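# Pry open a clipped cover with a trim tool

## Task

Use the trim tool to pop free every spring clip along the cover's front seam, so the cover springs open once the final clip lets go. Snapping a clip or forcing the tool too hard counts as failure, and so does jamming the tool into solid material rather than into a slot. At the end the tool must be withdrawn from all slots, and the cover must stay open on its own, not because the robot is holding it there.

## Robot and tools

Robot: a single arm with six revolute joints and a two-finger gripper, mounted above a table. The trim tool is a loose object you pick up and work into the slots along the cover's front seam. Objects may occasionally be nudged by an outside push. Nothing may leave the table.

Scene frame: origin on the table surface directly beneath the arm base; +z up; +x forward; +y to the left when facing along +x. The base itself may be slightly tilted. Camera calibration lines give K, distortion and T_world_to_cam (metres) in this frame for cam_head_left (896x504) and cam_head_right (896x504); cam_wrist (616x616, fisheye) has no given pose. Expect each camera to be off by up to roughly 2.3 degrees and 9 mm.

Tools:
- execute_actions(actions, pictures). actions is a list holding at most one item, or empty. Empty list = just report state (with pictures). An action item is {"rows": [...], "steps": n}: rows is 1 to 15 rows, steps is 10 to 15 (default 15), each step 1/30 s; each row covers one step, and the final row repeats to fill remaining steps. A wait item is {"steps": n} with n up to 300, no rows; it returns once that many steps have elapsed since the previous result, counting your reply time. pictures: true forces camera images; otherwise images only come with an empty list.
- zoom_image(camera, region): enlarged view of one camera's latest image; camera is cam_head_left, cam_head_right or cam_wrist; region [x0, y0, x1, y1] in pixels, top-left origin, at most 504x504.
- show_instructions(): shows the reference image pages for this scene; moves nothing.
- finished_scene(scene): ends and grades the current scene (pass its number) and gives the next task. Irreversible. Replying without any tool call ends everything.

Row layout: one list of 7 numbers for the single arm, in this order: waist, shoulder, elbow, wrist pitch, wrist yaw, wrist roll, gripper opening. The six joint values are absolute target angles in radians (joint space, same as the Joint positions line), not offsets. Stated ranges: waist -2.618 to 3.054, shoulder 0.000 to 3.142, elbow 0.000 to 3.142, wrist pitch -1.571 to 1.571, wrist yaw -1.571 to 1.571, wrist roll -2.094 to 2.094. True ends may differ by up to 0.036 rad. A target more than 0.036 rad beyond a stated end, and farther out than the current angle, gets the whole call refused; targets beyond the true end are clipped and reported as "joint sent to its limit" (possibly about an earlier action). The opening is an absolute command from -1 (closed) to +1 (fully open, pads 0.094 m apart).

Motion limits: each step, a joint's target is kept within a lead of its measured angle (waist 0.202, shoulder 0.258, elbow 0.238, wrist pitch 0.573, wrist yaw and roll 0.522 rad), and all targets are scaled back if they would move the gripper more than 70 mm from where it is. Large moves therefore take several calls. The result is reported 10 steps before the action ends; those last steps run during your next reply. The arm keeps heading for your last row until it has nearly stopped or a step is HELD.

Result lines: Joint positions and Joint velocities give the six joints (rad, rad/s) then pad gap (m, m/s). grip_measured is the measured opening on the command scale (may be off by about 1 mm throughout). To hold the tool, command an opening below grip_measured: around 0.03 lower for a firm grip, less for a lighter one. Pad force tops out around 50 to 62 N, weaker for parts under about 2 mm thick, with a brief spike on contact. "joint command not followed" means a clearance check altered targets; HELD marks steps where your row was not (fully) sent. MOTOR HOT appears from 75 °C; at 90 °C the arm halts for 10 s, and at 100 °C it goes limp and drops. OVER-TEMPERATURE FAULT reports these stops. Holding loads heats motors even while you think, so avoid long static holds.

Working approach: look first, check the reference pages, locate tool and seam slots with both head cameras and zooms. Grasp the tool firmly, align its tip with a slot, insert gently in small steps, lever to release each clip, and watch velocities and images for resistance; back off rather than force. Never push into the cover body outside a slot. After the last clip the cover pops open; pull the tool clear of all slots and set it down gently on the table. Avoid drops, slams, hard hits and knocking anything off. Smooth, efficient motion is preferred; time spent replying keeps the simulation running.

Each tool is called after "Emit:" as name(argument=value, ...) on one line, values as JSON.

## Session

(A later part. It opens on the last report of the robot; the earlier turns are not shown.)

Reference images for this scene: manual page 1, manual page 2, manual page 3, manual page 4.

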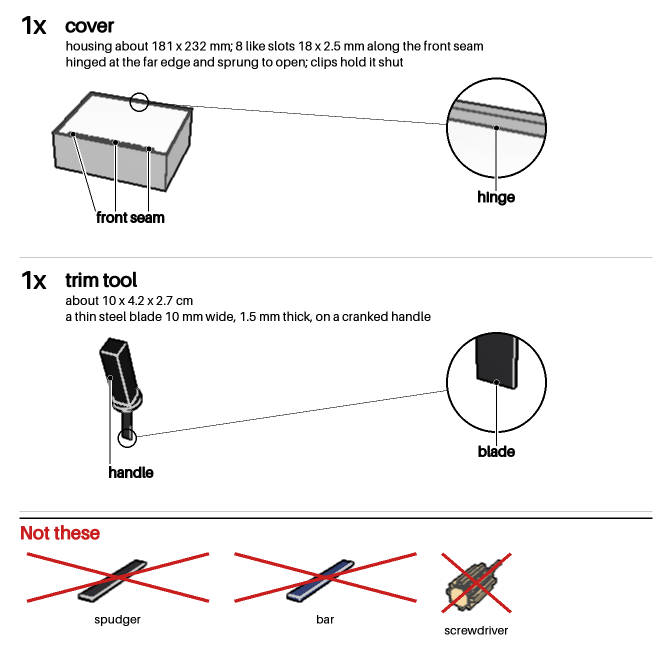

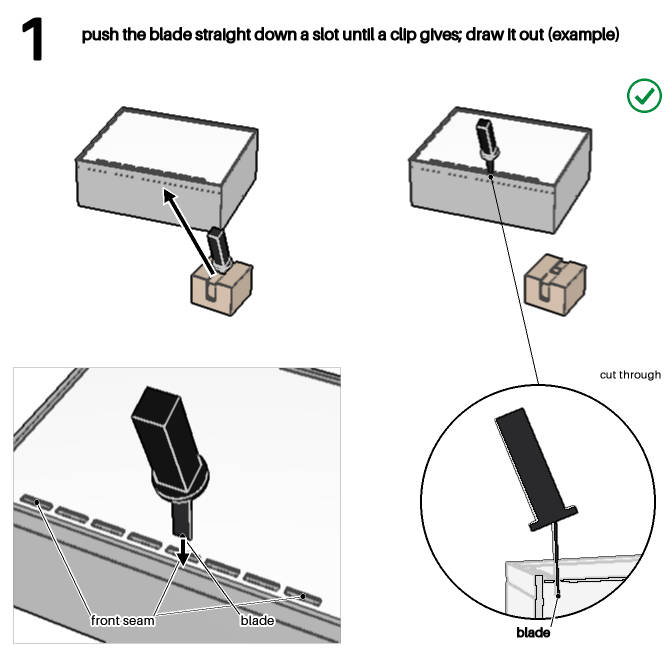

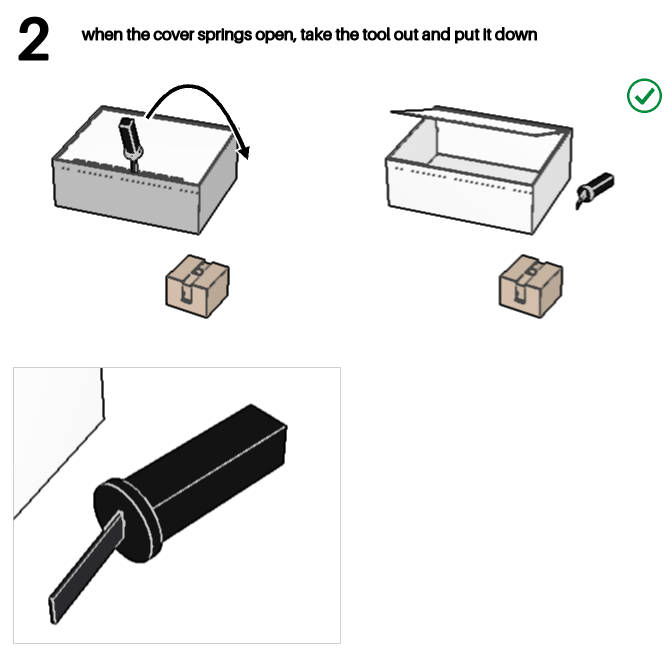

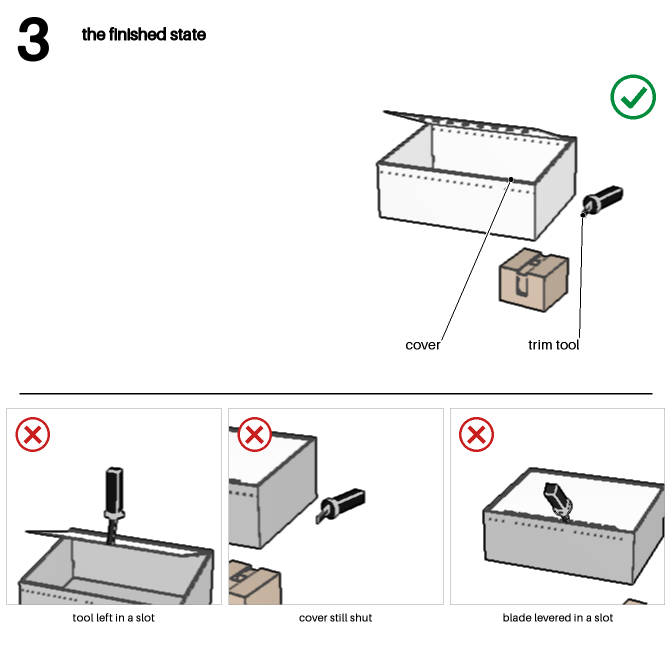

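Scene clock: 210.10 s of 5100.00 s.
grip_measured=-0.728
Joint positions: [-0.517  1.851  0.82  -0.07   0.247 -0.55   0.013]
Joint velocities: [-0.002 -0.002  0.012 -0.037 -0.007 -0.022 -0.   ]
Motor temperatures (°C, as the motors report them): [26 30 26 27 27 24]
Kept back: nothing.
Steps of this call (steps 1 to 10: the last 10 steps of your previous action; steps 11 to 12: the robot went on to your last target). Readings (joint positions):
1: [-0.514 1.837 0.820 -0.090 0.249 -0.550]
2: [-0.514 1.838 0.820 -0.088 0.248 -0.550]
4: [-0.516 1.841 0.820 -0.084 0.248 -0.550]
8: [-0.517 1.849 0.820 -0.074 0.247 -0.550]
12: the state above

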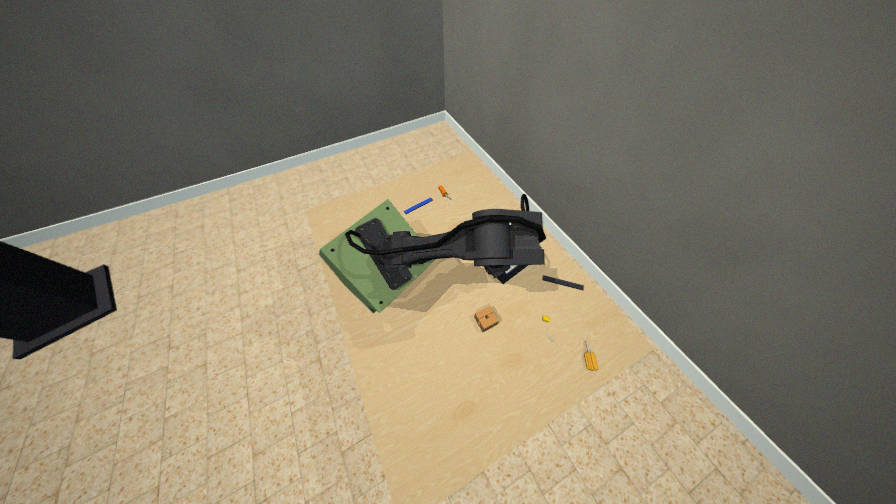

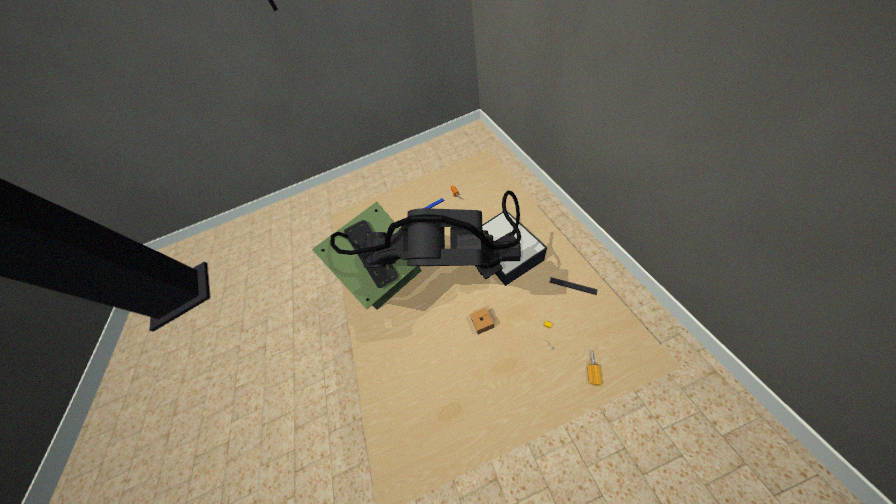

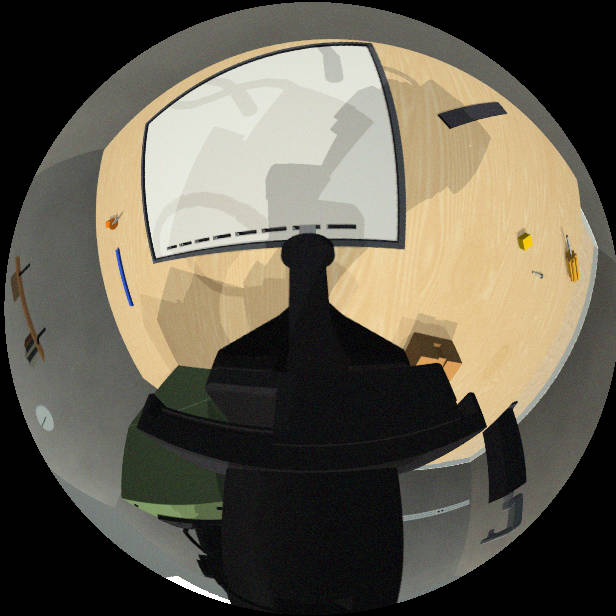

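Emit:
execute_actions(actions=[{"rows":[[-0.522,1.878,0.835,-0.064,0.240,-0.560,-0.77],[-0.522,1.881,0.835,-0.062,0.240,-0.560,-0.77],[-0.522,1.882,0.835,-0.060,0.240,-0.560,-0.77],[-0.522,1.883,0.835,-0.058,0.240,-0.560,-0.77],[-0.522,1.885,0.835,-0.056,0.240,-0.560,-0.77],[-0.522,1.887,0.835,-0.054,0.240,-0.560,-0.77],[-0.522,1.889,0.835,-0.052,0.240,-0.560,-0.77],[-0.522,1.891,0.835,-0.050,0.240,-0.560,-0.77],[-0.522,1.893,0.835,-0.048,0.240,-0.560,-0.77],[-0.522,1.895,0.835,-0.046,0.240,-0.560,-0.77]],"steps":14}])

Emit:
execute_actions(actions=[{"steps":12}], pictures=true)

Emit:
zoom_image(camera="cam_wrist", region=[260, 190, 360, 250])

Scene clock: 221.83 s of 5100.00 s.
grip_measured=-0.728
Joint positions: [-0.517  1.856  0.82  -0.067  0.247 -0.551  0.013]
Joint velocities: [ 0.007  0.007 -0.002 -0.022 -0.022 -0.051 -0.001]
Motor temperatures (°C, as the motors report them): [26 30 26 27 27 24]
Steps of this call (steps 1 to 30: the robot went on to your last target; steps 31 to 90: nothing new was sent; then 8.60 s passed at rest; steps 91 to 94: the first 4 steps of this action). Readings (joint positions):
91: [-0.517 1.851 0.820 -0.070 0.247 -0.551]
92: [-0.517 1.852 0.820 -0.069 0.247 -0.551]
94: the state above

Scene clock: 222.23 s of 5100.00 s.
grip_measured=-0.728
Joint positions: [-0.517  1.873  0.82  -0.044  0.245 -0.551  0.013]
Joint velocities: [ 0.017 -0.007 -0.002  0.037  0.022  0.007  0.001]
Motor temperatures (°C, as the motors report them): [26 30 26 27 27 24]
Kept back: nothing.
Steps of this call (steps 1 to 10: the last 10 steps of your previous action; steps 11 to 12: the robot went on to your last target). Readings (joint positions):
1: [-0.517 1.856 0.820 -0.067 0.247 -0.551]
2: [-0.517 1.856 0.820 -0.067 0.247 -0.551]
4: [-0.517 1.856 0.820 -0.066 0.247 -0.551]
8: [-0.517 1.867 0.820 -0.052 0.246 -0.551]
12: the state above

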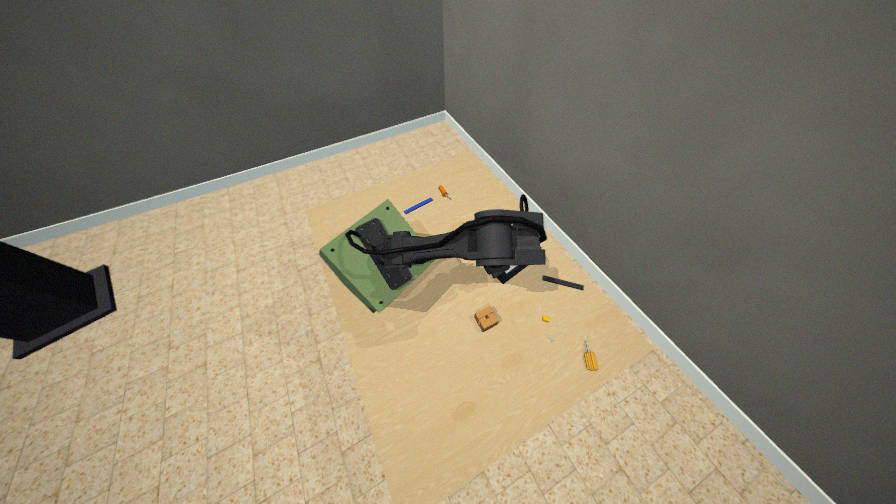

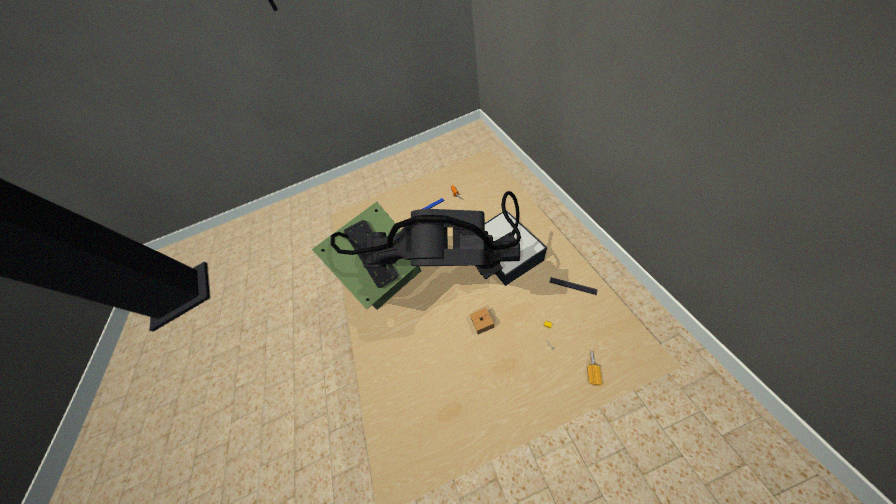

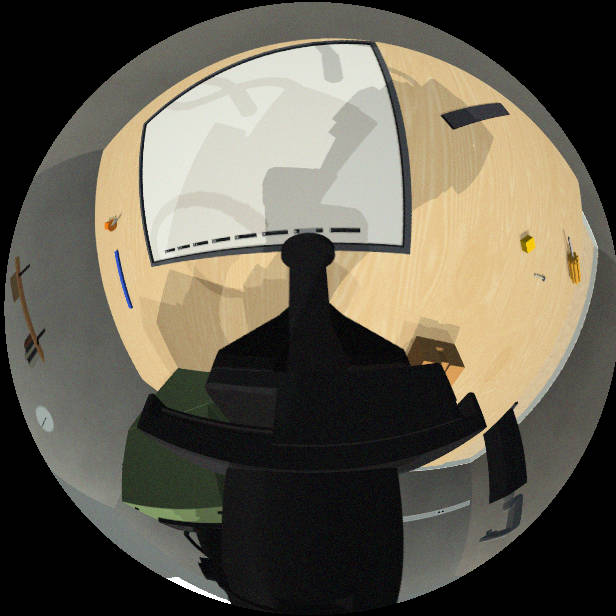

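Region (260, 190, 360, 250) of cam_wrist's 616x616 image, scaled by 5.040, with more detail than that image has; it fills the top 302 rows of this view, and the rest is white.

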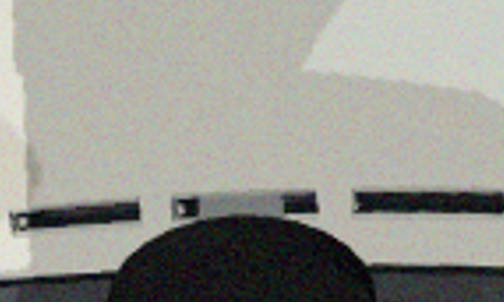

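Emit:
execute_actions(actions=[{"rows":[[-0.518,1.862,0.835,-0.058,0.240,-0.560,-0.77],[-0.516,1.856,0.835,-0.065,0.240,-0.560,-0.77],[-0.514,1.851,0.835,-0.071,0.240,-0.560,-0.77],[-0.512,1.846,0.835,-0.077,0.240,-0.560,-0.77],[-0.510,1.841,0.835,-0.083,0.240,-0.560,-0.77],[-0.508,1.836,0.835,-0.089,0.240,-0.560,-0.77],[-0.506,1.831,0.835,-0.095,0.240,-0.560,-0.77],[-0.504,1.826,0.835,-0.101,0.240,-0.560,-0.77],[-0.502,1.821,0.835,-0.107,0.240,-0.560,-0.77],[-0.500,1.816,0.835,-0.113,0.240,-0.560,-0.77],[-0.500,1.811,0.835,-0.119,0.240,-0.560,-0.77],[-0.500,1.806,0.835,-0.125,0.240,-0.560,-0.77],[-0.500,1.800,0.835,-0.131,0.240,-0.560,-0.77],[-0.500,1.794,0.835,-0.137,0.240,-0.560,-0.77],[-0.500,1.788,0.835,-0.143,0.240,-0.560,-0.77]],"steps":15}])

Emit:
execute_actions(actions=[{"rows":[[-0.500,1.780,0.835,-0.149,0.240,-0.560,-0.77],[-0.500,1.772,0.835,-0.153,0.240,-0.560,-0.77],[-0.500,1.764,0.835,-0.155,0.240,-0.560,-0.77],[-0.500,1.758,0.835,-0.155,0.240,-0.560,-0.77],[-0.505,1.752,0.835,-0.150,0.235,-0.570,-0.77],[-0.515,1.747,0.835,-0.140,0.228,-0.585,-0.77],[-0.528,1.742,0.835,-0.130,0.220,-0.60,-0.77],[-0.541,1.738,0.835,-0.120,0.213,-0.615,-0.77],[-0.553,1.734,0.835,-0.112,0.206,-0.63,-0.77],[-0.562,1.731,0.835,-0.106,0.200,-0.64,-0.77],[-0.568,1.729,0.835,-0.103,0.197,-0.645,-0.77]],"steps":15}])

Emit:
execute_actions(actions=[{"steps":18}], pictures=true)

Emit:
zoom_image(camera="cam_wrist", region=[260, 190, 360, 250])

Scene clock: 224.17 s of 5100.00 s.
grip_measured=-0.728
Joint positions: [-0.517  1.87   0.82  -0.045  0.244 -0.551  0.013]
Joint velocities: [-0.012 -0.09  -0.012 -0.066 -0.081  0.007 -0.   ]
Motor temperatures (°C, as the motors report them): [26 30 26 27 27 24]
Steps of this call (steps 1 to 30: the robot went on to your last target; steps 31 to 53: nothing new was sent; steps 54 to 58: the first 5 steps of this action). Readings (joint positions):
54: [-0.517 1.873 0.820 -0.044 0.245 -0.551]
55: [-0.517 1.873 0.820 -0.044 0.245 -0.551]
57: [-0.517 1.872 0.820 -0.044 0.245 -0.551]
58: the state above

Scene clock: 224.67 s of 5100.00 s.
grip_measured=-0.728
Joint positions: [-0.517  1.783  0.82  -0.129  0.244 -0.552  0.013]
Joint velocities: [-0.007 -0.212 -0.007 -0.095 -0.007 -0.081 -0.001]
Motor temperatures (°C, as the motors report them): [26 30 26 27 27 24]
Steps of this call (steps 1 to 10: the last 10 steps of your previous action; steps 11 to 15: the first 5 steps of this action). Readings (joint positions):
11: [-0.517 1.811 0.820 -0.109 0.244 -0.551]
12: [-0.517 1.805 0.820 -0.116 0.244 -0.551]
14: [-0.517 1.790 0.820 -0.126 0.244 -0.551]
15: the state above

Scene clock: 225.27 s of 5100.00 s.
grip_measured=-0.728
Joint positions: [-0.569  1.746  0.82  -0.119  0.217 -0.632  0.013]
Joint velocities: [-0.012  0.017 -0.017  0.022 -0.066  0.007  0.001]
Motor temperatures (°C, as the motors report them): [26 30 26 27 27 24]
Kept back: nothing.
Steps of this call (steps 1 to 10: the last 10 steps of your previous action; steps 11 to 18: the robot went on to your last target). Readings (joint positions):
1: [-0.517 1.776 0.820 -0.129 0.244 -0.556]
2: [-0.518 1.769 0.820 -0.129 0.243 -0.562]
4: [-0.526 1.758 0.820 -0.128 0.235 -0.580]
8: [-0.562 1.747 0.820 -0.121 0.225 -0.611]
18: the state above

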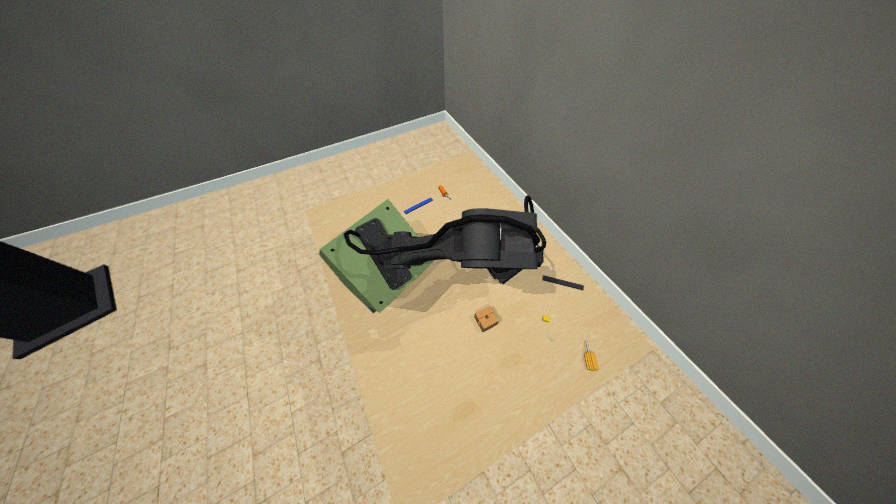

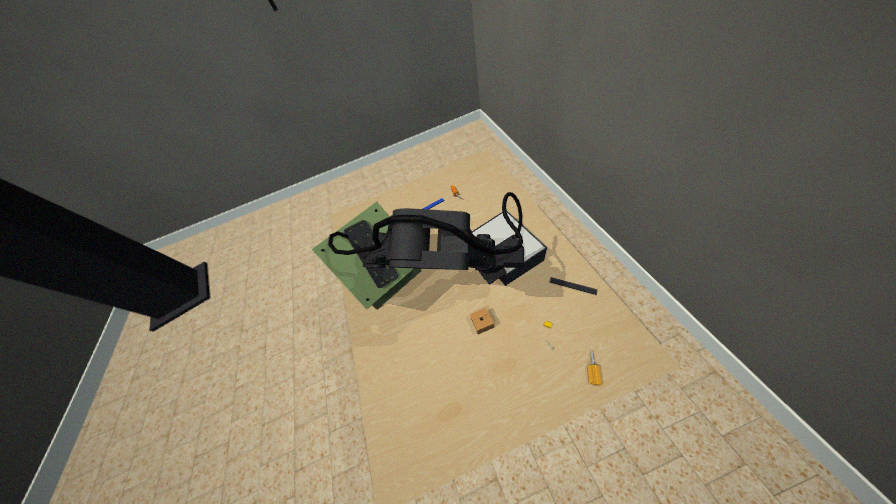

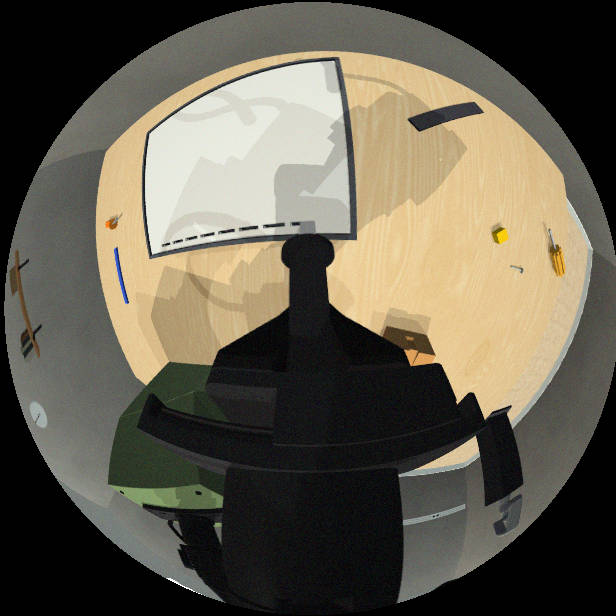

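Region (260, 190, 360, 250) of cam_wrist's 616x616 image, scaled by 5.040, with more detail than that image has; it fills the top 302 rows of this view, and the rest is white.

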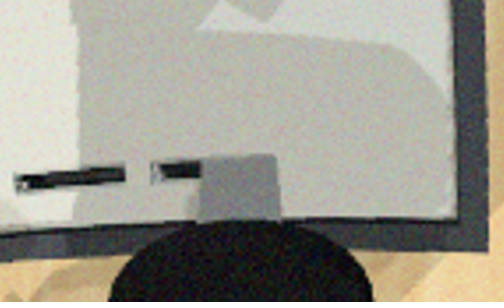

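Emit:
execute_actions(actions=[{"rows":[[-0.565,1.778,0.835,-0.103,0.197,-0.645,-0.77],[-0.565,1.778,0.835,-0.101,0.197,-0.645,-0.77],[-0.565,1.776,0.835,-0.099,0.197,-0.645,-0.77],[-0.565,1.774,0.835,-0.097,0.197,-0.645,-0.77],[-0.565,1.774,0.835,-0.095,0.197,-0.645,-0.77],[-0.565,1.774,0.835,-0.093,0.197,-0.645,-0.77]],"steps":15}])

Emit:
execute_actions(actions=[{"steps":12}], pictures=true)

Emit:
zoom_image(camera="cam_wrist", region=[260, 190, 360, 250])

Scene clock: 226.07 s of 5100.00 s.
grip_measured=-0.728
Joint positions: [-0.569  1.759  0.82  -0.115  0.215 -0.635  0.013]
Joint velocities: [ 0.002  0.056 -0.017 -0.007 -0.051  0.022  0.001]
Motor temperatures (°C, as the motors report them): [26 30 26 27 27 24]
Steps of this call (steps 1 to 15: the robot went on to your last target; steps 16 to 19: nothing new was sent; steps 20 to 24: the first 5 steps of this action). Readings (joint positions):
20: [-0.569 1.748 0.820 -0.118 0.215 -0.635]
21: [-0.569 1.751 0.820 -0.117 0.215 -0.635]
23: [-0.569 1.757 0.820 -0.115 0.215 -0.635]
24: the state above

Scene clock: 226.47 s of 5100.00 s.
grip_measured=-0.728
Joint positions: [-0.569  1.76   0.82  -0.109  0.215 -0.635  0.013]
Joint velocities: [ 0.002  0.002  0.002 -0.022  0.037 -0.007 -0.   ]
Motor temperatures (°C, as the motors report them): [26 30 26 27 27 24]
Kept back: nothing.
Steps of this call (steps 1 to 10: the last 10 steps of your previous action; steps 11 to 12: the robot went on to your last target). Readings (joint positions):
1: [-0.569 1.760 0.820 -0.115 0.215 -0.635]
2: [-0.569 1.760 0.820 -0.115 0.215 -0.635]
4: [-0.569 1.760 0.820 -0.112 0.215 -0.635]
8: [-0.569 1.760 0.820 -0.110 0.215 -0.635]
12: the state above

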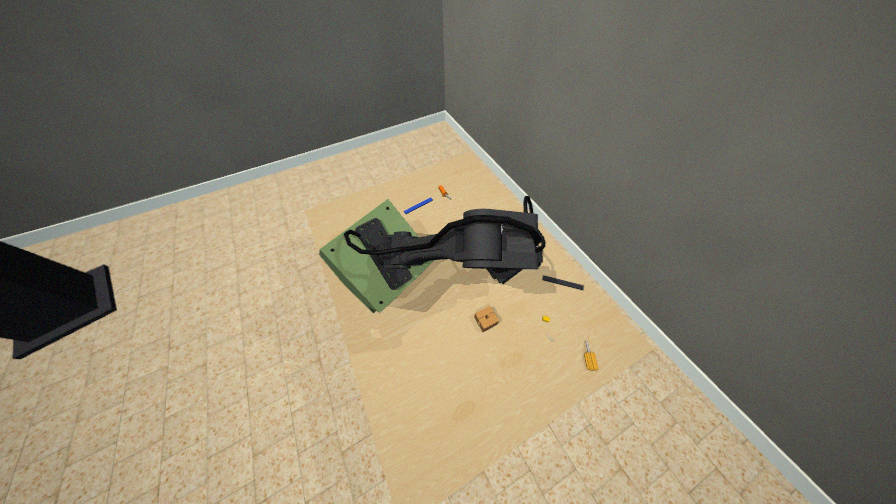

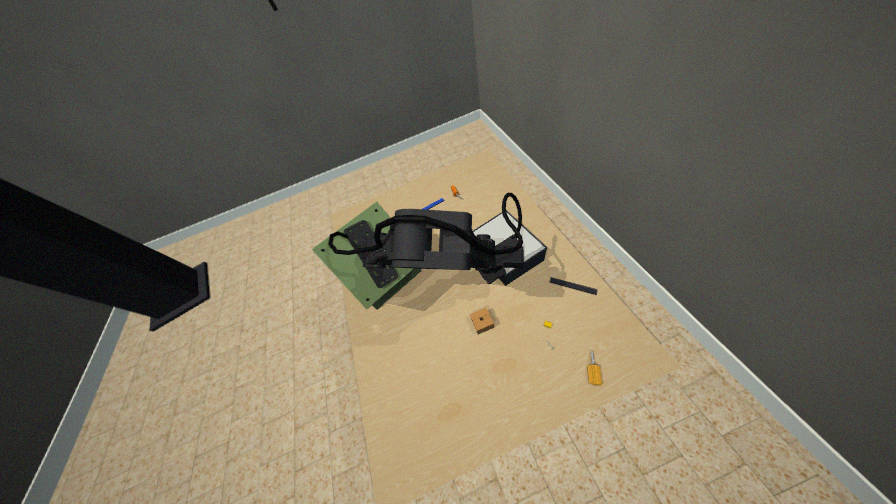

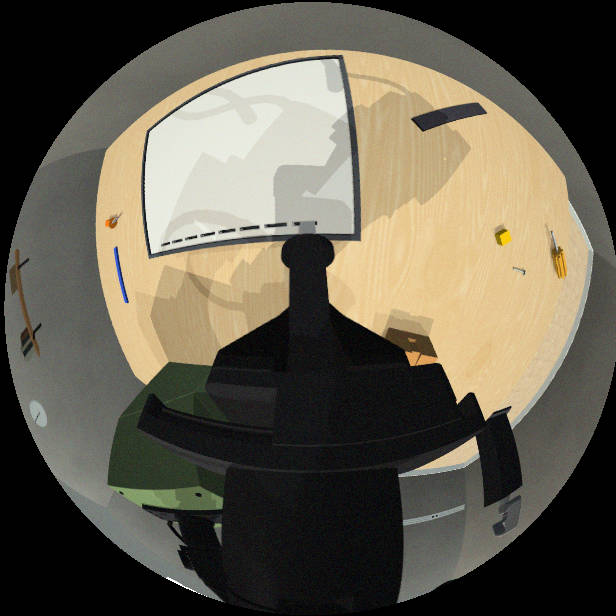

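Region (260, 190, 360, 250) of cam_wrist's 616x616 image, scaled by 5.040, with more detail than that image has; it fills the top 302 rows of this view, and the rest is white.

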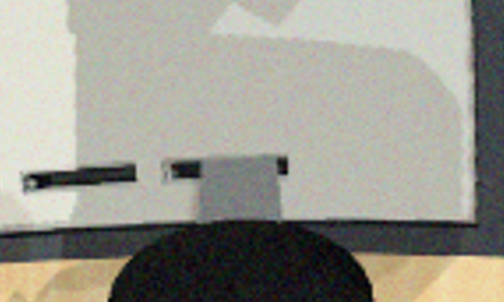

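Emit:
execute_actions(actions=[{"rows":[[-0.565,1.791,0.835,-0.092,0.197,-0.645,-0.77],[-0.565,1.791,0.835,-0.090,0.197,-0.645,-0.77],[-0.565,1.788,0.835,-0.088,0.197,-0.645,-0.77],[-0.565,1.786,0.835,-0.086,0.197,-0.645,-0.77],[-0.565,1.786,0.835,-0.084,0.197,-0.645,-0.77],[-0.565,1.786,0.835,-0.082,0.197,-0.645,-0.77]],"steps":15}])

Emit:
execute_actions(actions=[{"steps":12}], pictures=true)

Emit:
zoom_image(camera="cam_wrist", region=[260, 190, 360, 250])

Scene clock: 227.07 s of 5100.00 s.
grip_measured=-0.728
Joint positions: [-0.569  1.772  0.82  -0.105  0.215 -0.635  0.013]
Joint velocities: [-0.007  0.027  0.012 -0.066  0.022 -0.022 -0.001]
Motor temperatures (°C, as the motors report them): [26 30 26 27 27 24]
Steps of this call (steps 1 to 13: the robot went on to your last target; steps 14 to 18: the first 5 steps of this action). Readings (joint positions):
14: [-0.569 1.761 0.820 -0.109 0.215 -0.635]
15: [-0.569 1.764 0.820 -0.106 0.215 -0.635]
17: [-0.569 1.770 0.820 -0.105 0.215 -0.635]
18: the state above

Scene clock: 227.47 s of 5100.00 s.
grip_measured=-0.728
Joint positions: [-0.569  1.772  0.82  -0.099  0.215 -0.635  0.013]
Joint velocities: [ 0.002 -0.012 -0.007  0.037 -0.037 -0.007  0.   ]
Motor temperatures (°C, as the motors report them): [26 30 26 27 27 24]
Kept back: nothing.
Steps of this call (steps 1 to 10: the last 10 steps of your previous action; steps 11 to 12: the robot went on to your last target). Readings (joint positions):
1: [-0.569 1.772 0.820 -0.105 0.215 -0.635]
2: [-0.569 1.772 0.820 -0.104 0.215 -0.635]
4: [-0.569 1.772 0.820 -0.101 0.215 -0.635]
8: [-0.569 1.772 0.820 -0.099 0.215 -0.635]
12: the state above

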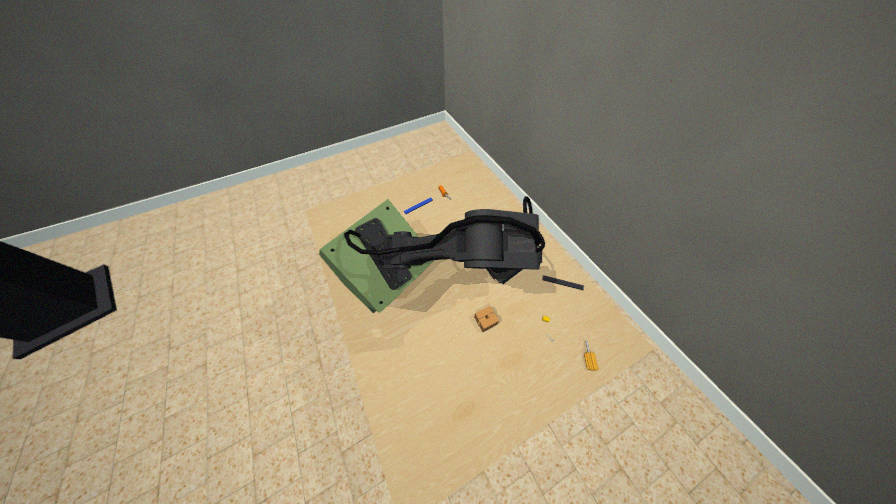

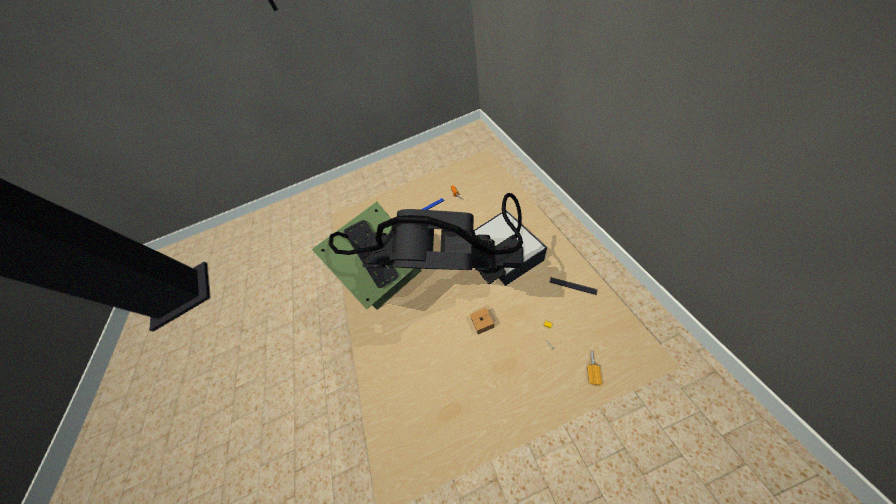

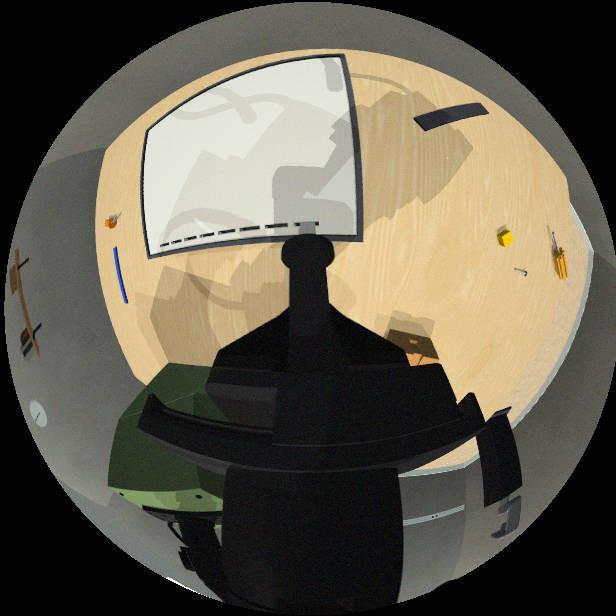

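Region (260, 190, 360, 250) of cam_wrist's 616x616 image, scaled by 5.040, with more detail than that image has; it fills the top 302 rows of this view, and the rest is white.

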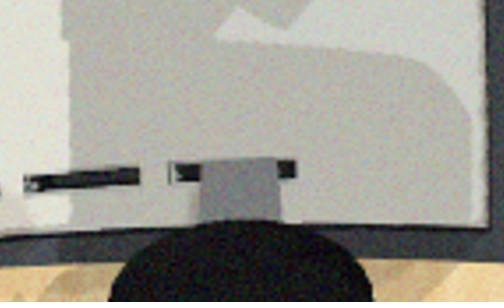

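Emit:
execute_actions(actions=[{"rows":[[-0.565,1.803,0.835,-0.084,0.197,-0.645,-0.77],[-0.565,1.796,0.835,-0.084,0.197,-0.645,-0.77],[-0.565,1.789,0.835,-0.084,0.197,-0.645,-0.77]],"steps":13}])

Emit:
execute_actions(actions=[{"steps":12}], pictures=true)

Emit:
zoom_image(camera="cam_wrist", region=[260, 190, 360, 250])

Scene clock: 228.17 s of 5100.00 s.
grip_measured=-0.728
Joint positions: [-0.569  1.777  0.82  -0.096  0.215 -0.635  0.013]
Joint velocities: [-0.002  0.022  0.002 -0.037 -0.066 -0.066 -0.001]
Motor temperatures (°C, as the motors report them): [26 30 26 27 27 24]
Steps of this call (steps 1 to 15: the robot went on to your last target; steps 16 to 18: nothing new was sent; steps 19 to 21: the first 3 steps of this action). Readings (joint positions):
19: [-0.569 1.774 0.820 -0.098 0.215 -0.635]
20: [-0.569 1.776 0.820 -0.096 0.215 -0.635]
21: the state above

Scene clock: 228.57 s of 5100.00 s.
grip_measured=-0.728
Joint positions: [-0.569  1.777  0.82  -0.096  0.215 -0.635  0.013]
Joint velocities: [-0.012 -0.007  0.012 -0.051  0.037 -0.022  0.001]
Motor temperatures (°C, as the motors report them): [26 30 26 27 27 24]
Kept back: nothing.
Steps of this call (steps 1 to 10: the last 10 steps of your previous action; steps 11 to 12: the robot went on to your last target). Readings (joint positions):
1: [-0.569 1.777 0.820 -0.096 0.215 -0.635]
2: [-0.569 1.777 0.820 -0.096 0.215 -0.635]
4: [-0.569 1.777 0.820 -0.096 0.215 -0.635]
8: [-0.569 1.777 0.820 -0.096 0.215 -0.635]
12: the state above

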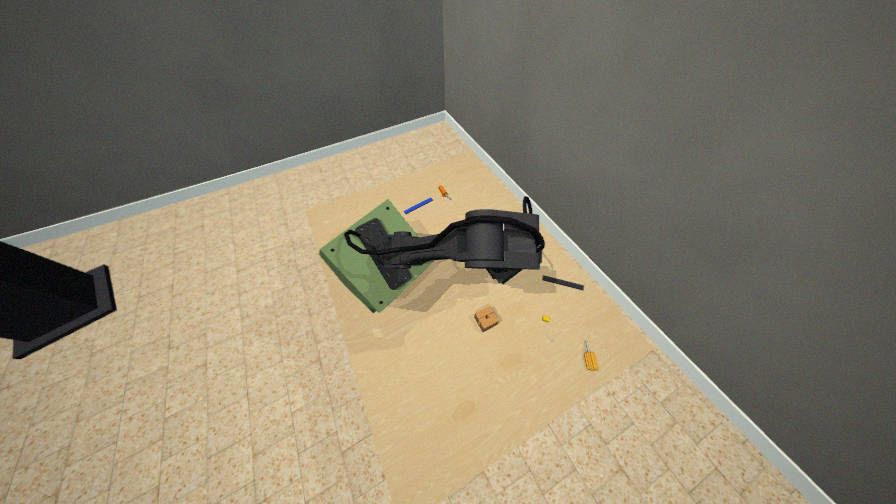

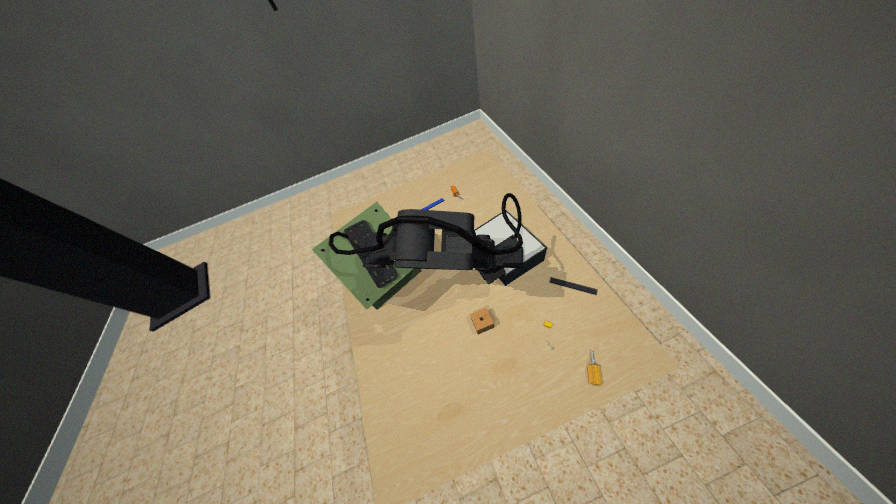

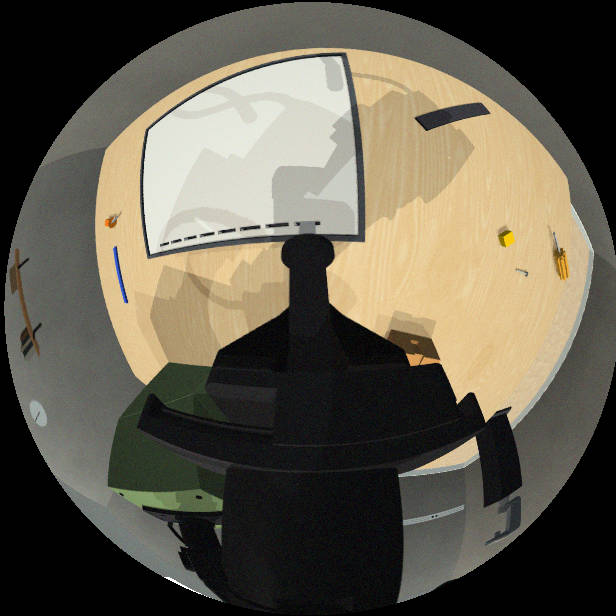

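Region (260, 190, 360, 250) of cam_wrist's 616x616 image, scaled by 5.040, with more detail than that image has; it fills the top 302 rows of this view, and the rest is white.

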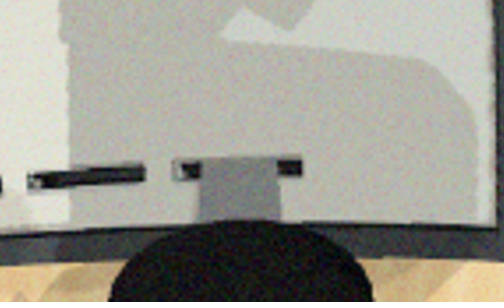

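Slot 173–303, g≈0. Descend.

Emit:
execute_actions(actions=[{"rows":[[-0.572,1.808,0.835,-0.082,0.197,-0.645,-0.77],[-0.575,1.808,0.835,-0.081,0.197,-0.645,-0.77],[-0.578,1.806,0.835,-0.079,0.197,-0.645,-0.77],[-0.580,1.806,0.835,-0.077,0.197,-0.645,-0.77],[-0.582,1.807,0.835,-0.075,0.197,-0.645,-0.77],[-0.583,1.808,0.835,-0.073,0.197,-0.645,-0.77],[-0.584,1.809,0.835,-0.071,0.197,-0.645,-0.77],[-0.584,1.811,0.835,-0.069,0.197,-0.645,-0.77],[-0.584,1.813,0.835,-0.067,0.197,-0.645,-0.77],[-0.584,1.815,0.835,-0.065,0.197,-0.645,-0.77]],"steps":15}])

Emit:
execute_actions(actions=[{"steps":12}], pictures=true)

Emit:
zoom_image(camera="cam_wrist", region=[260, 190, 360, 250])

Scene clock: 229.33 s of 5100.00 s.
grip_measured=-0.728
Joint positions: [-0.571  1.789  0.82  -0.092  0.212 -0.635  0.013]
Joint velocities: [-0.046  0.042 -0.007  0.095 -0.037 -0.007 -0.   ]
Motor temperatures (°C, as the motors report them): [26 30 26 27 27 24]
Steps of this call (steps 1 to 15: the robot went on to your last target; steps 16 to 18: nothing new was sent; steps 19 to 23: the first 5 steps of this action). Readings (joint positions):
19: [-0.569 1.779 0.820 -0.096 0.215 -0.635]
20: [-0.569 1.781 0.820 -0.095 0.215 -0.635]
22: [-0.570 1.787 0.820 -0.094 0.214 -0.635]
23: the state above

Scene clock: 229.73 s of 5100.00 s.
grip_measured=-0.728
Joint positions: [-0.576  1.793  0.82  -0.085  0.207 -0.636  0.013]
Joint velocities: [ 0.007 -0.002 -0.002 -0.051 -0.037 -0.066  0.001]
Motor temperatures (°C, as the motors report them): [26 30 26 27 27 24]
Kept back: nothing.
Steps of this call (steps 1 to 10: the last 10 steps of your previous action; steps 11 to 12: the robot went on to your last target). Readings (joint positions):
1: [-0.573 1.790 0.820 -0.091 0.211 -0.635]
2: [-0.574 1.790 0.820 -0.089 0.209 -0.635]
4: [-0.575 1.791 0.820 -0.087 0.207 -0.636]
8: [-0.576 1.793 0.820 -0.085 0.207 -0.636]
12: the state above

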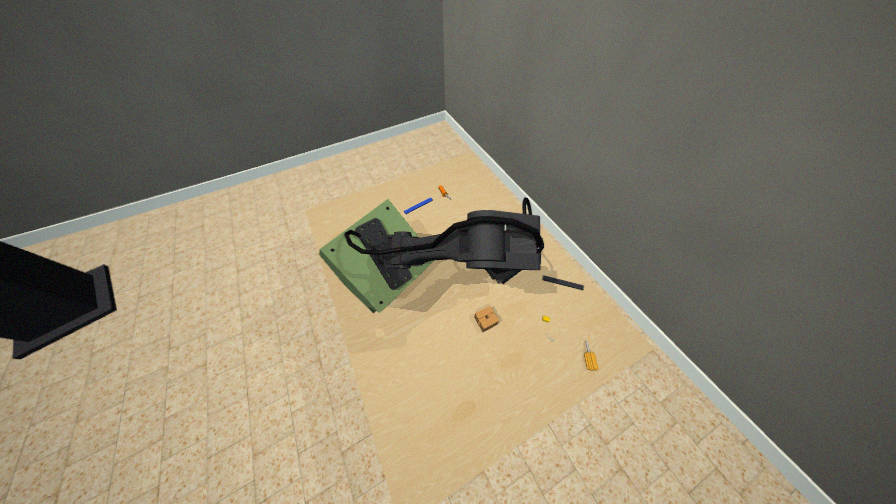

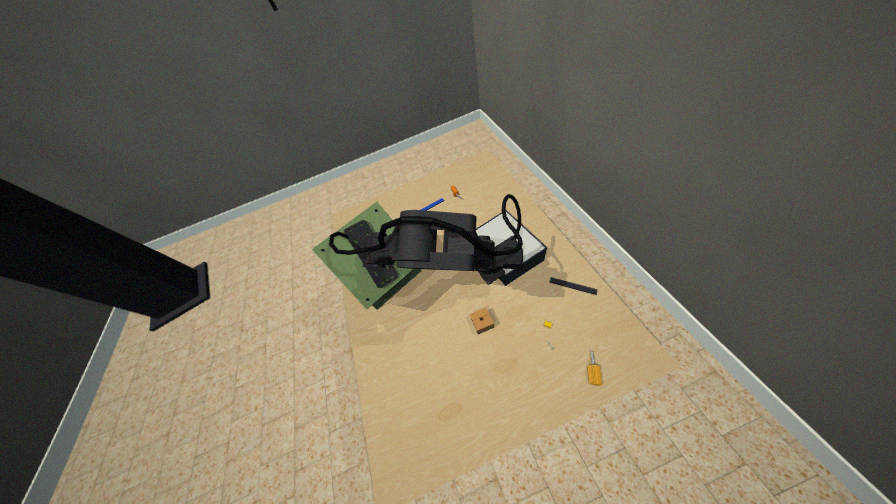

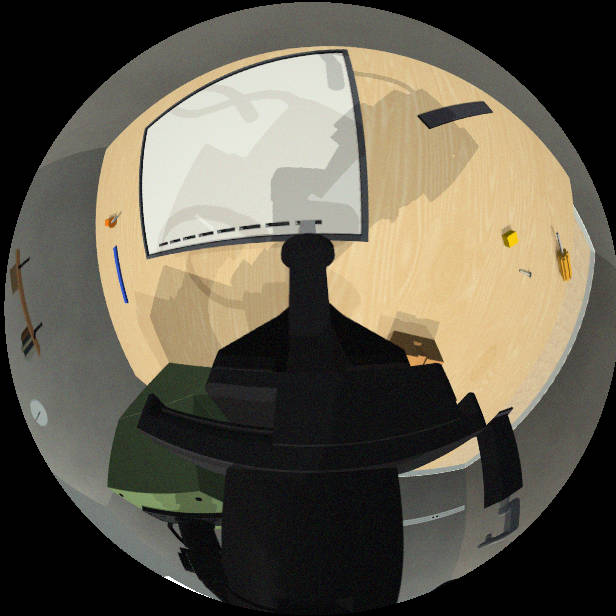

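Region (260, 190, 360, 250) of cam_wrist's 616x616 image, scaled by 5.040, with more detail than that image has; it fills the top 302 rows of this view, and the rest is white.

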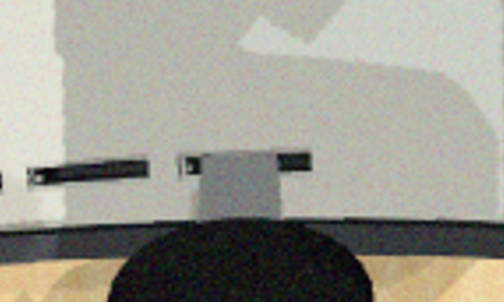

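Emit:
execute_actions(actions=[{"rows": [[-0.576,1.76,0.835,-0.075,0.197,-0.645,-0.77]], "steps": 15}], pictures=true)

Scene clock: 231.40 s of 5100.00 s.
grip_measured=-0.728
Joint positions: [-0.576  1.78   0.82  -0.085  0.207 -0.636  0.013]
Joint velocities: [-0.002 -0.056 -0.002  0.037  0.066  0.051 -0.   ]
Motor temperatures (°C, as the motors report them): [26 30 26 27 27 24]
Steps of this call (steps 1 to 15: the robot went on to your last target; steps 16 to 45: nothing new was sent; steps 46 to 50: the first 5 steps of this action). Readings (joint positions):
46: [-0.576 1.791 0.820 -0.085 0.207 -0.636]
47: [-0.576 1.788 0.820 -0.085 0.207 -0.636]
49: [-0.576 1.781 0.820 -0.085 0.207 -0.636]
50: the state above

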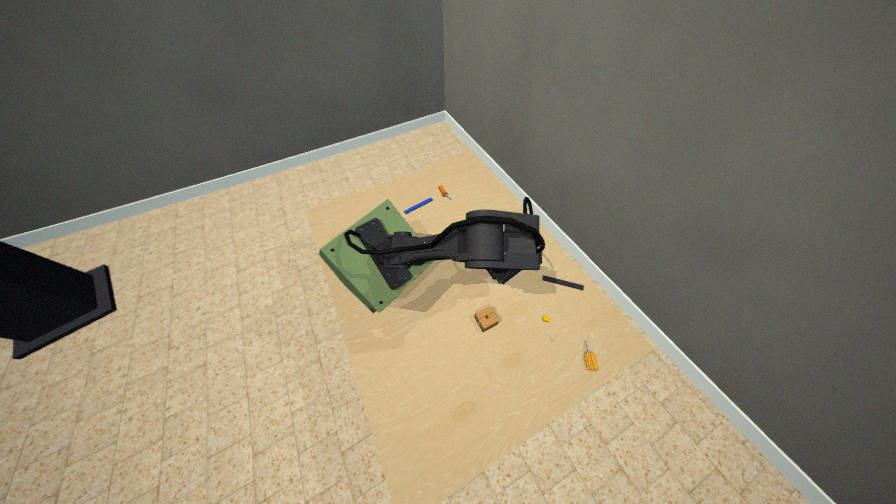

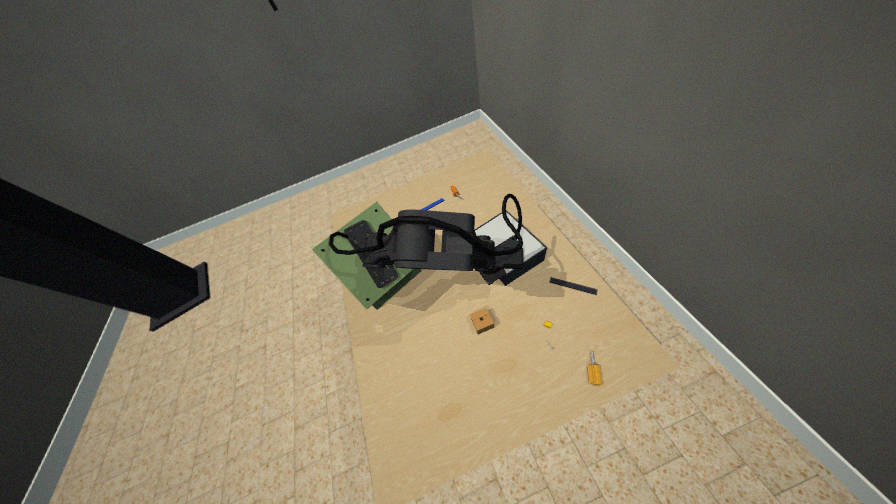

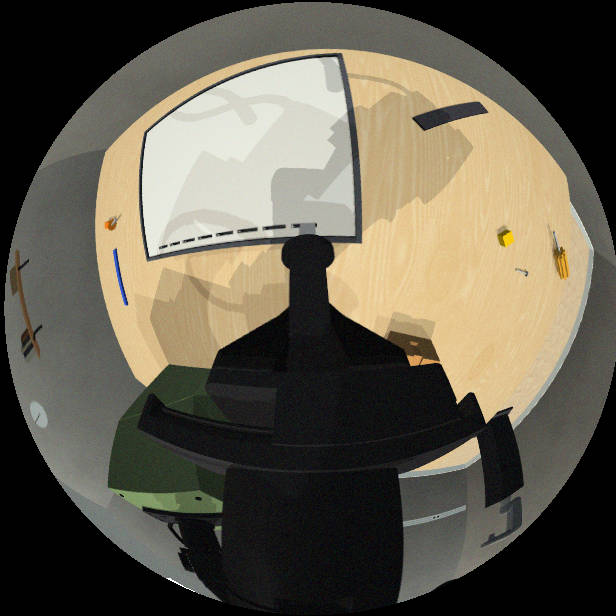

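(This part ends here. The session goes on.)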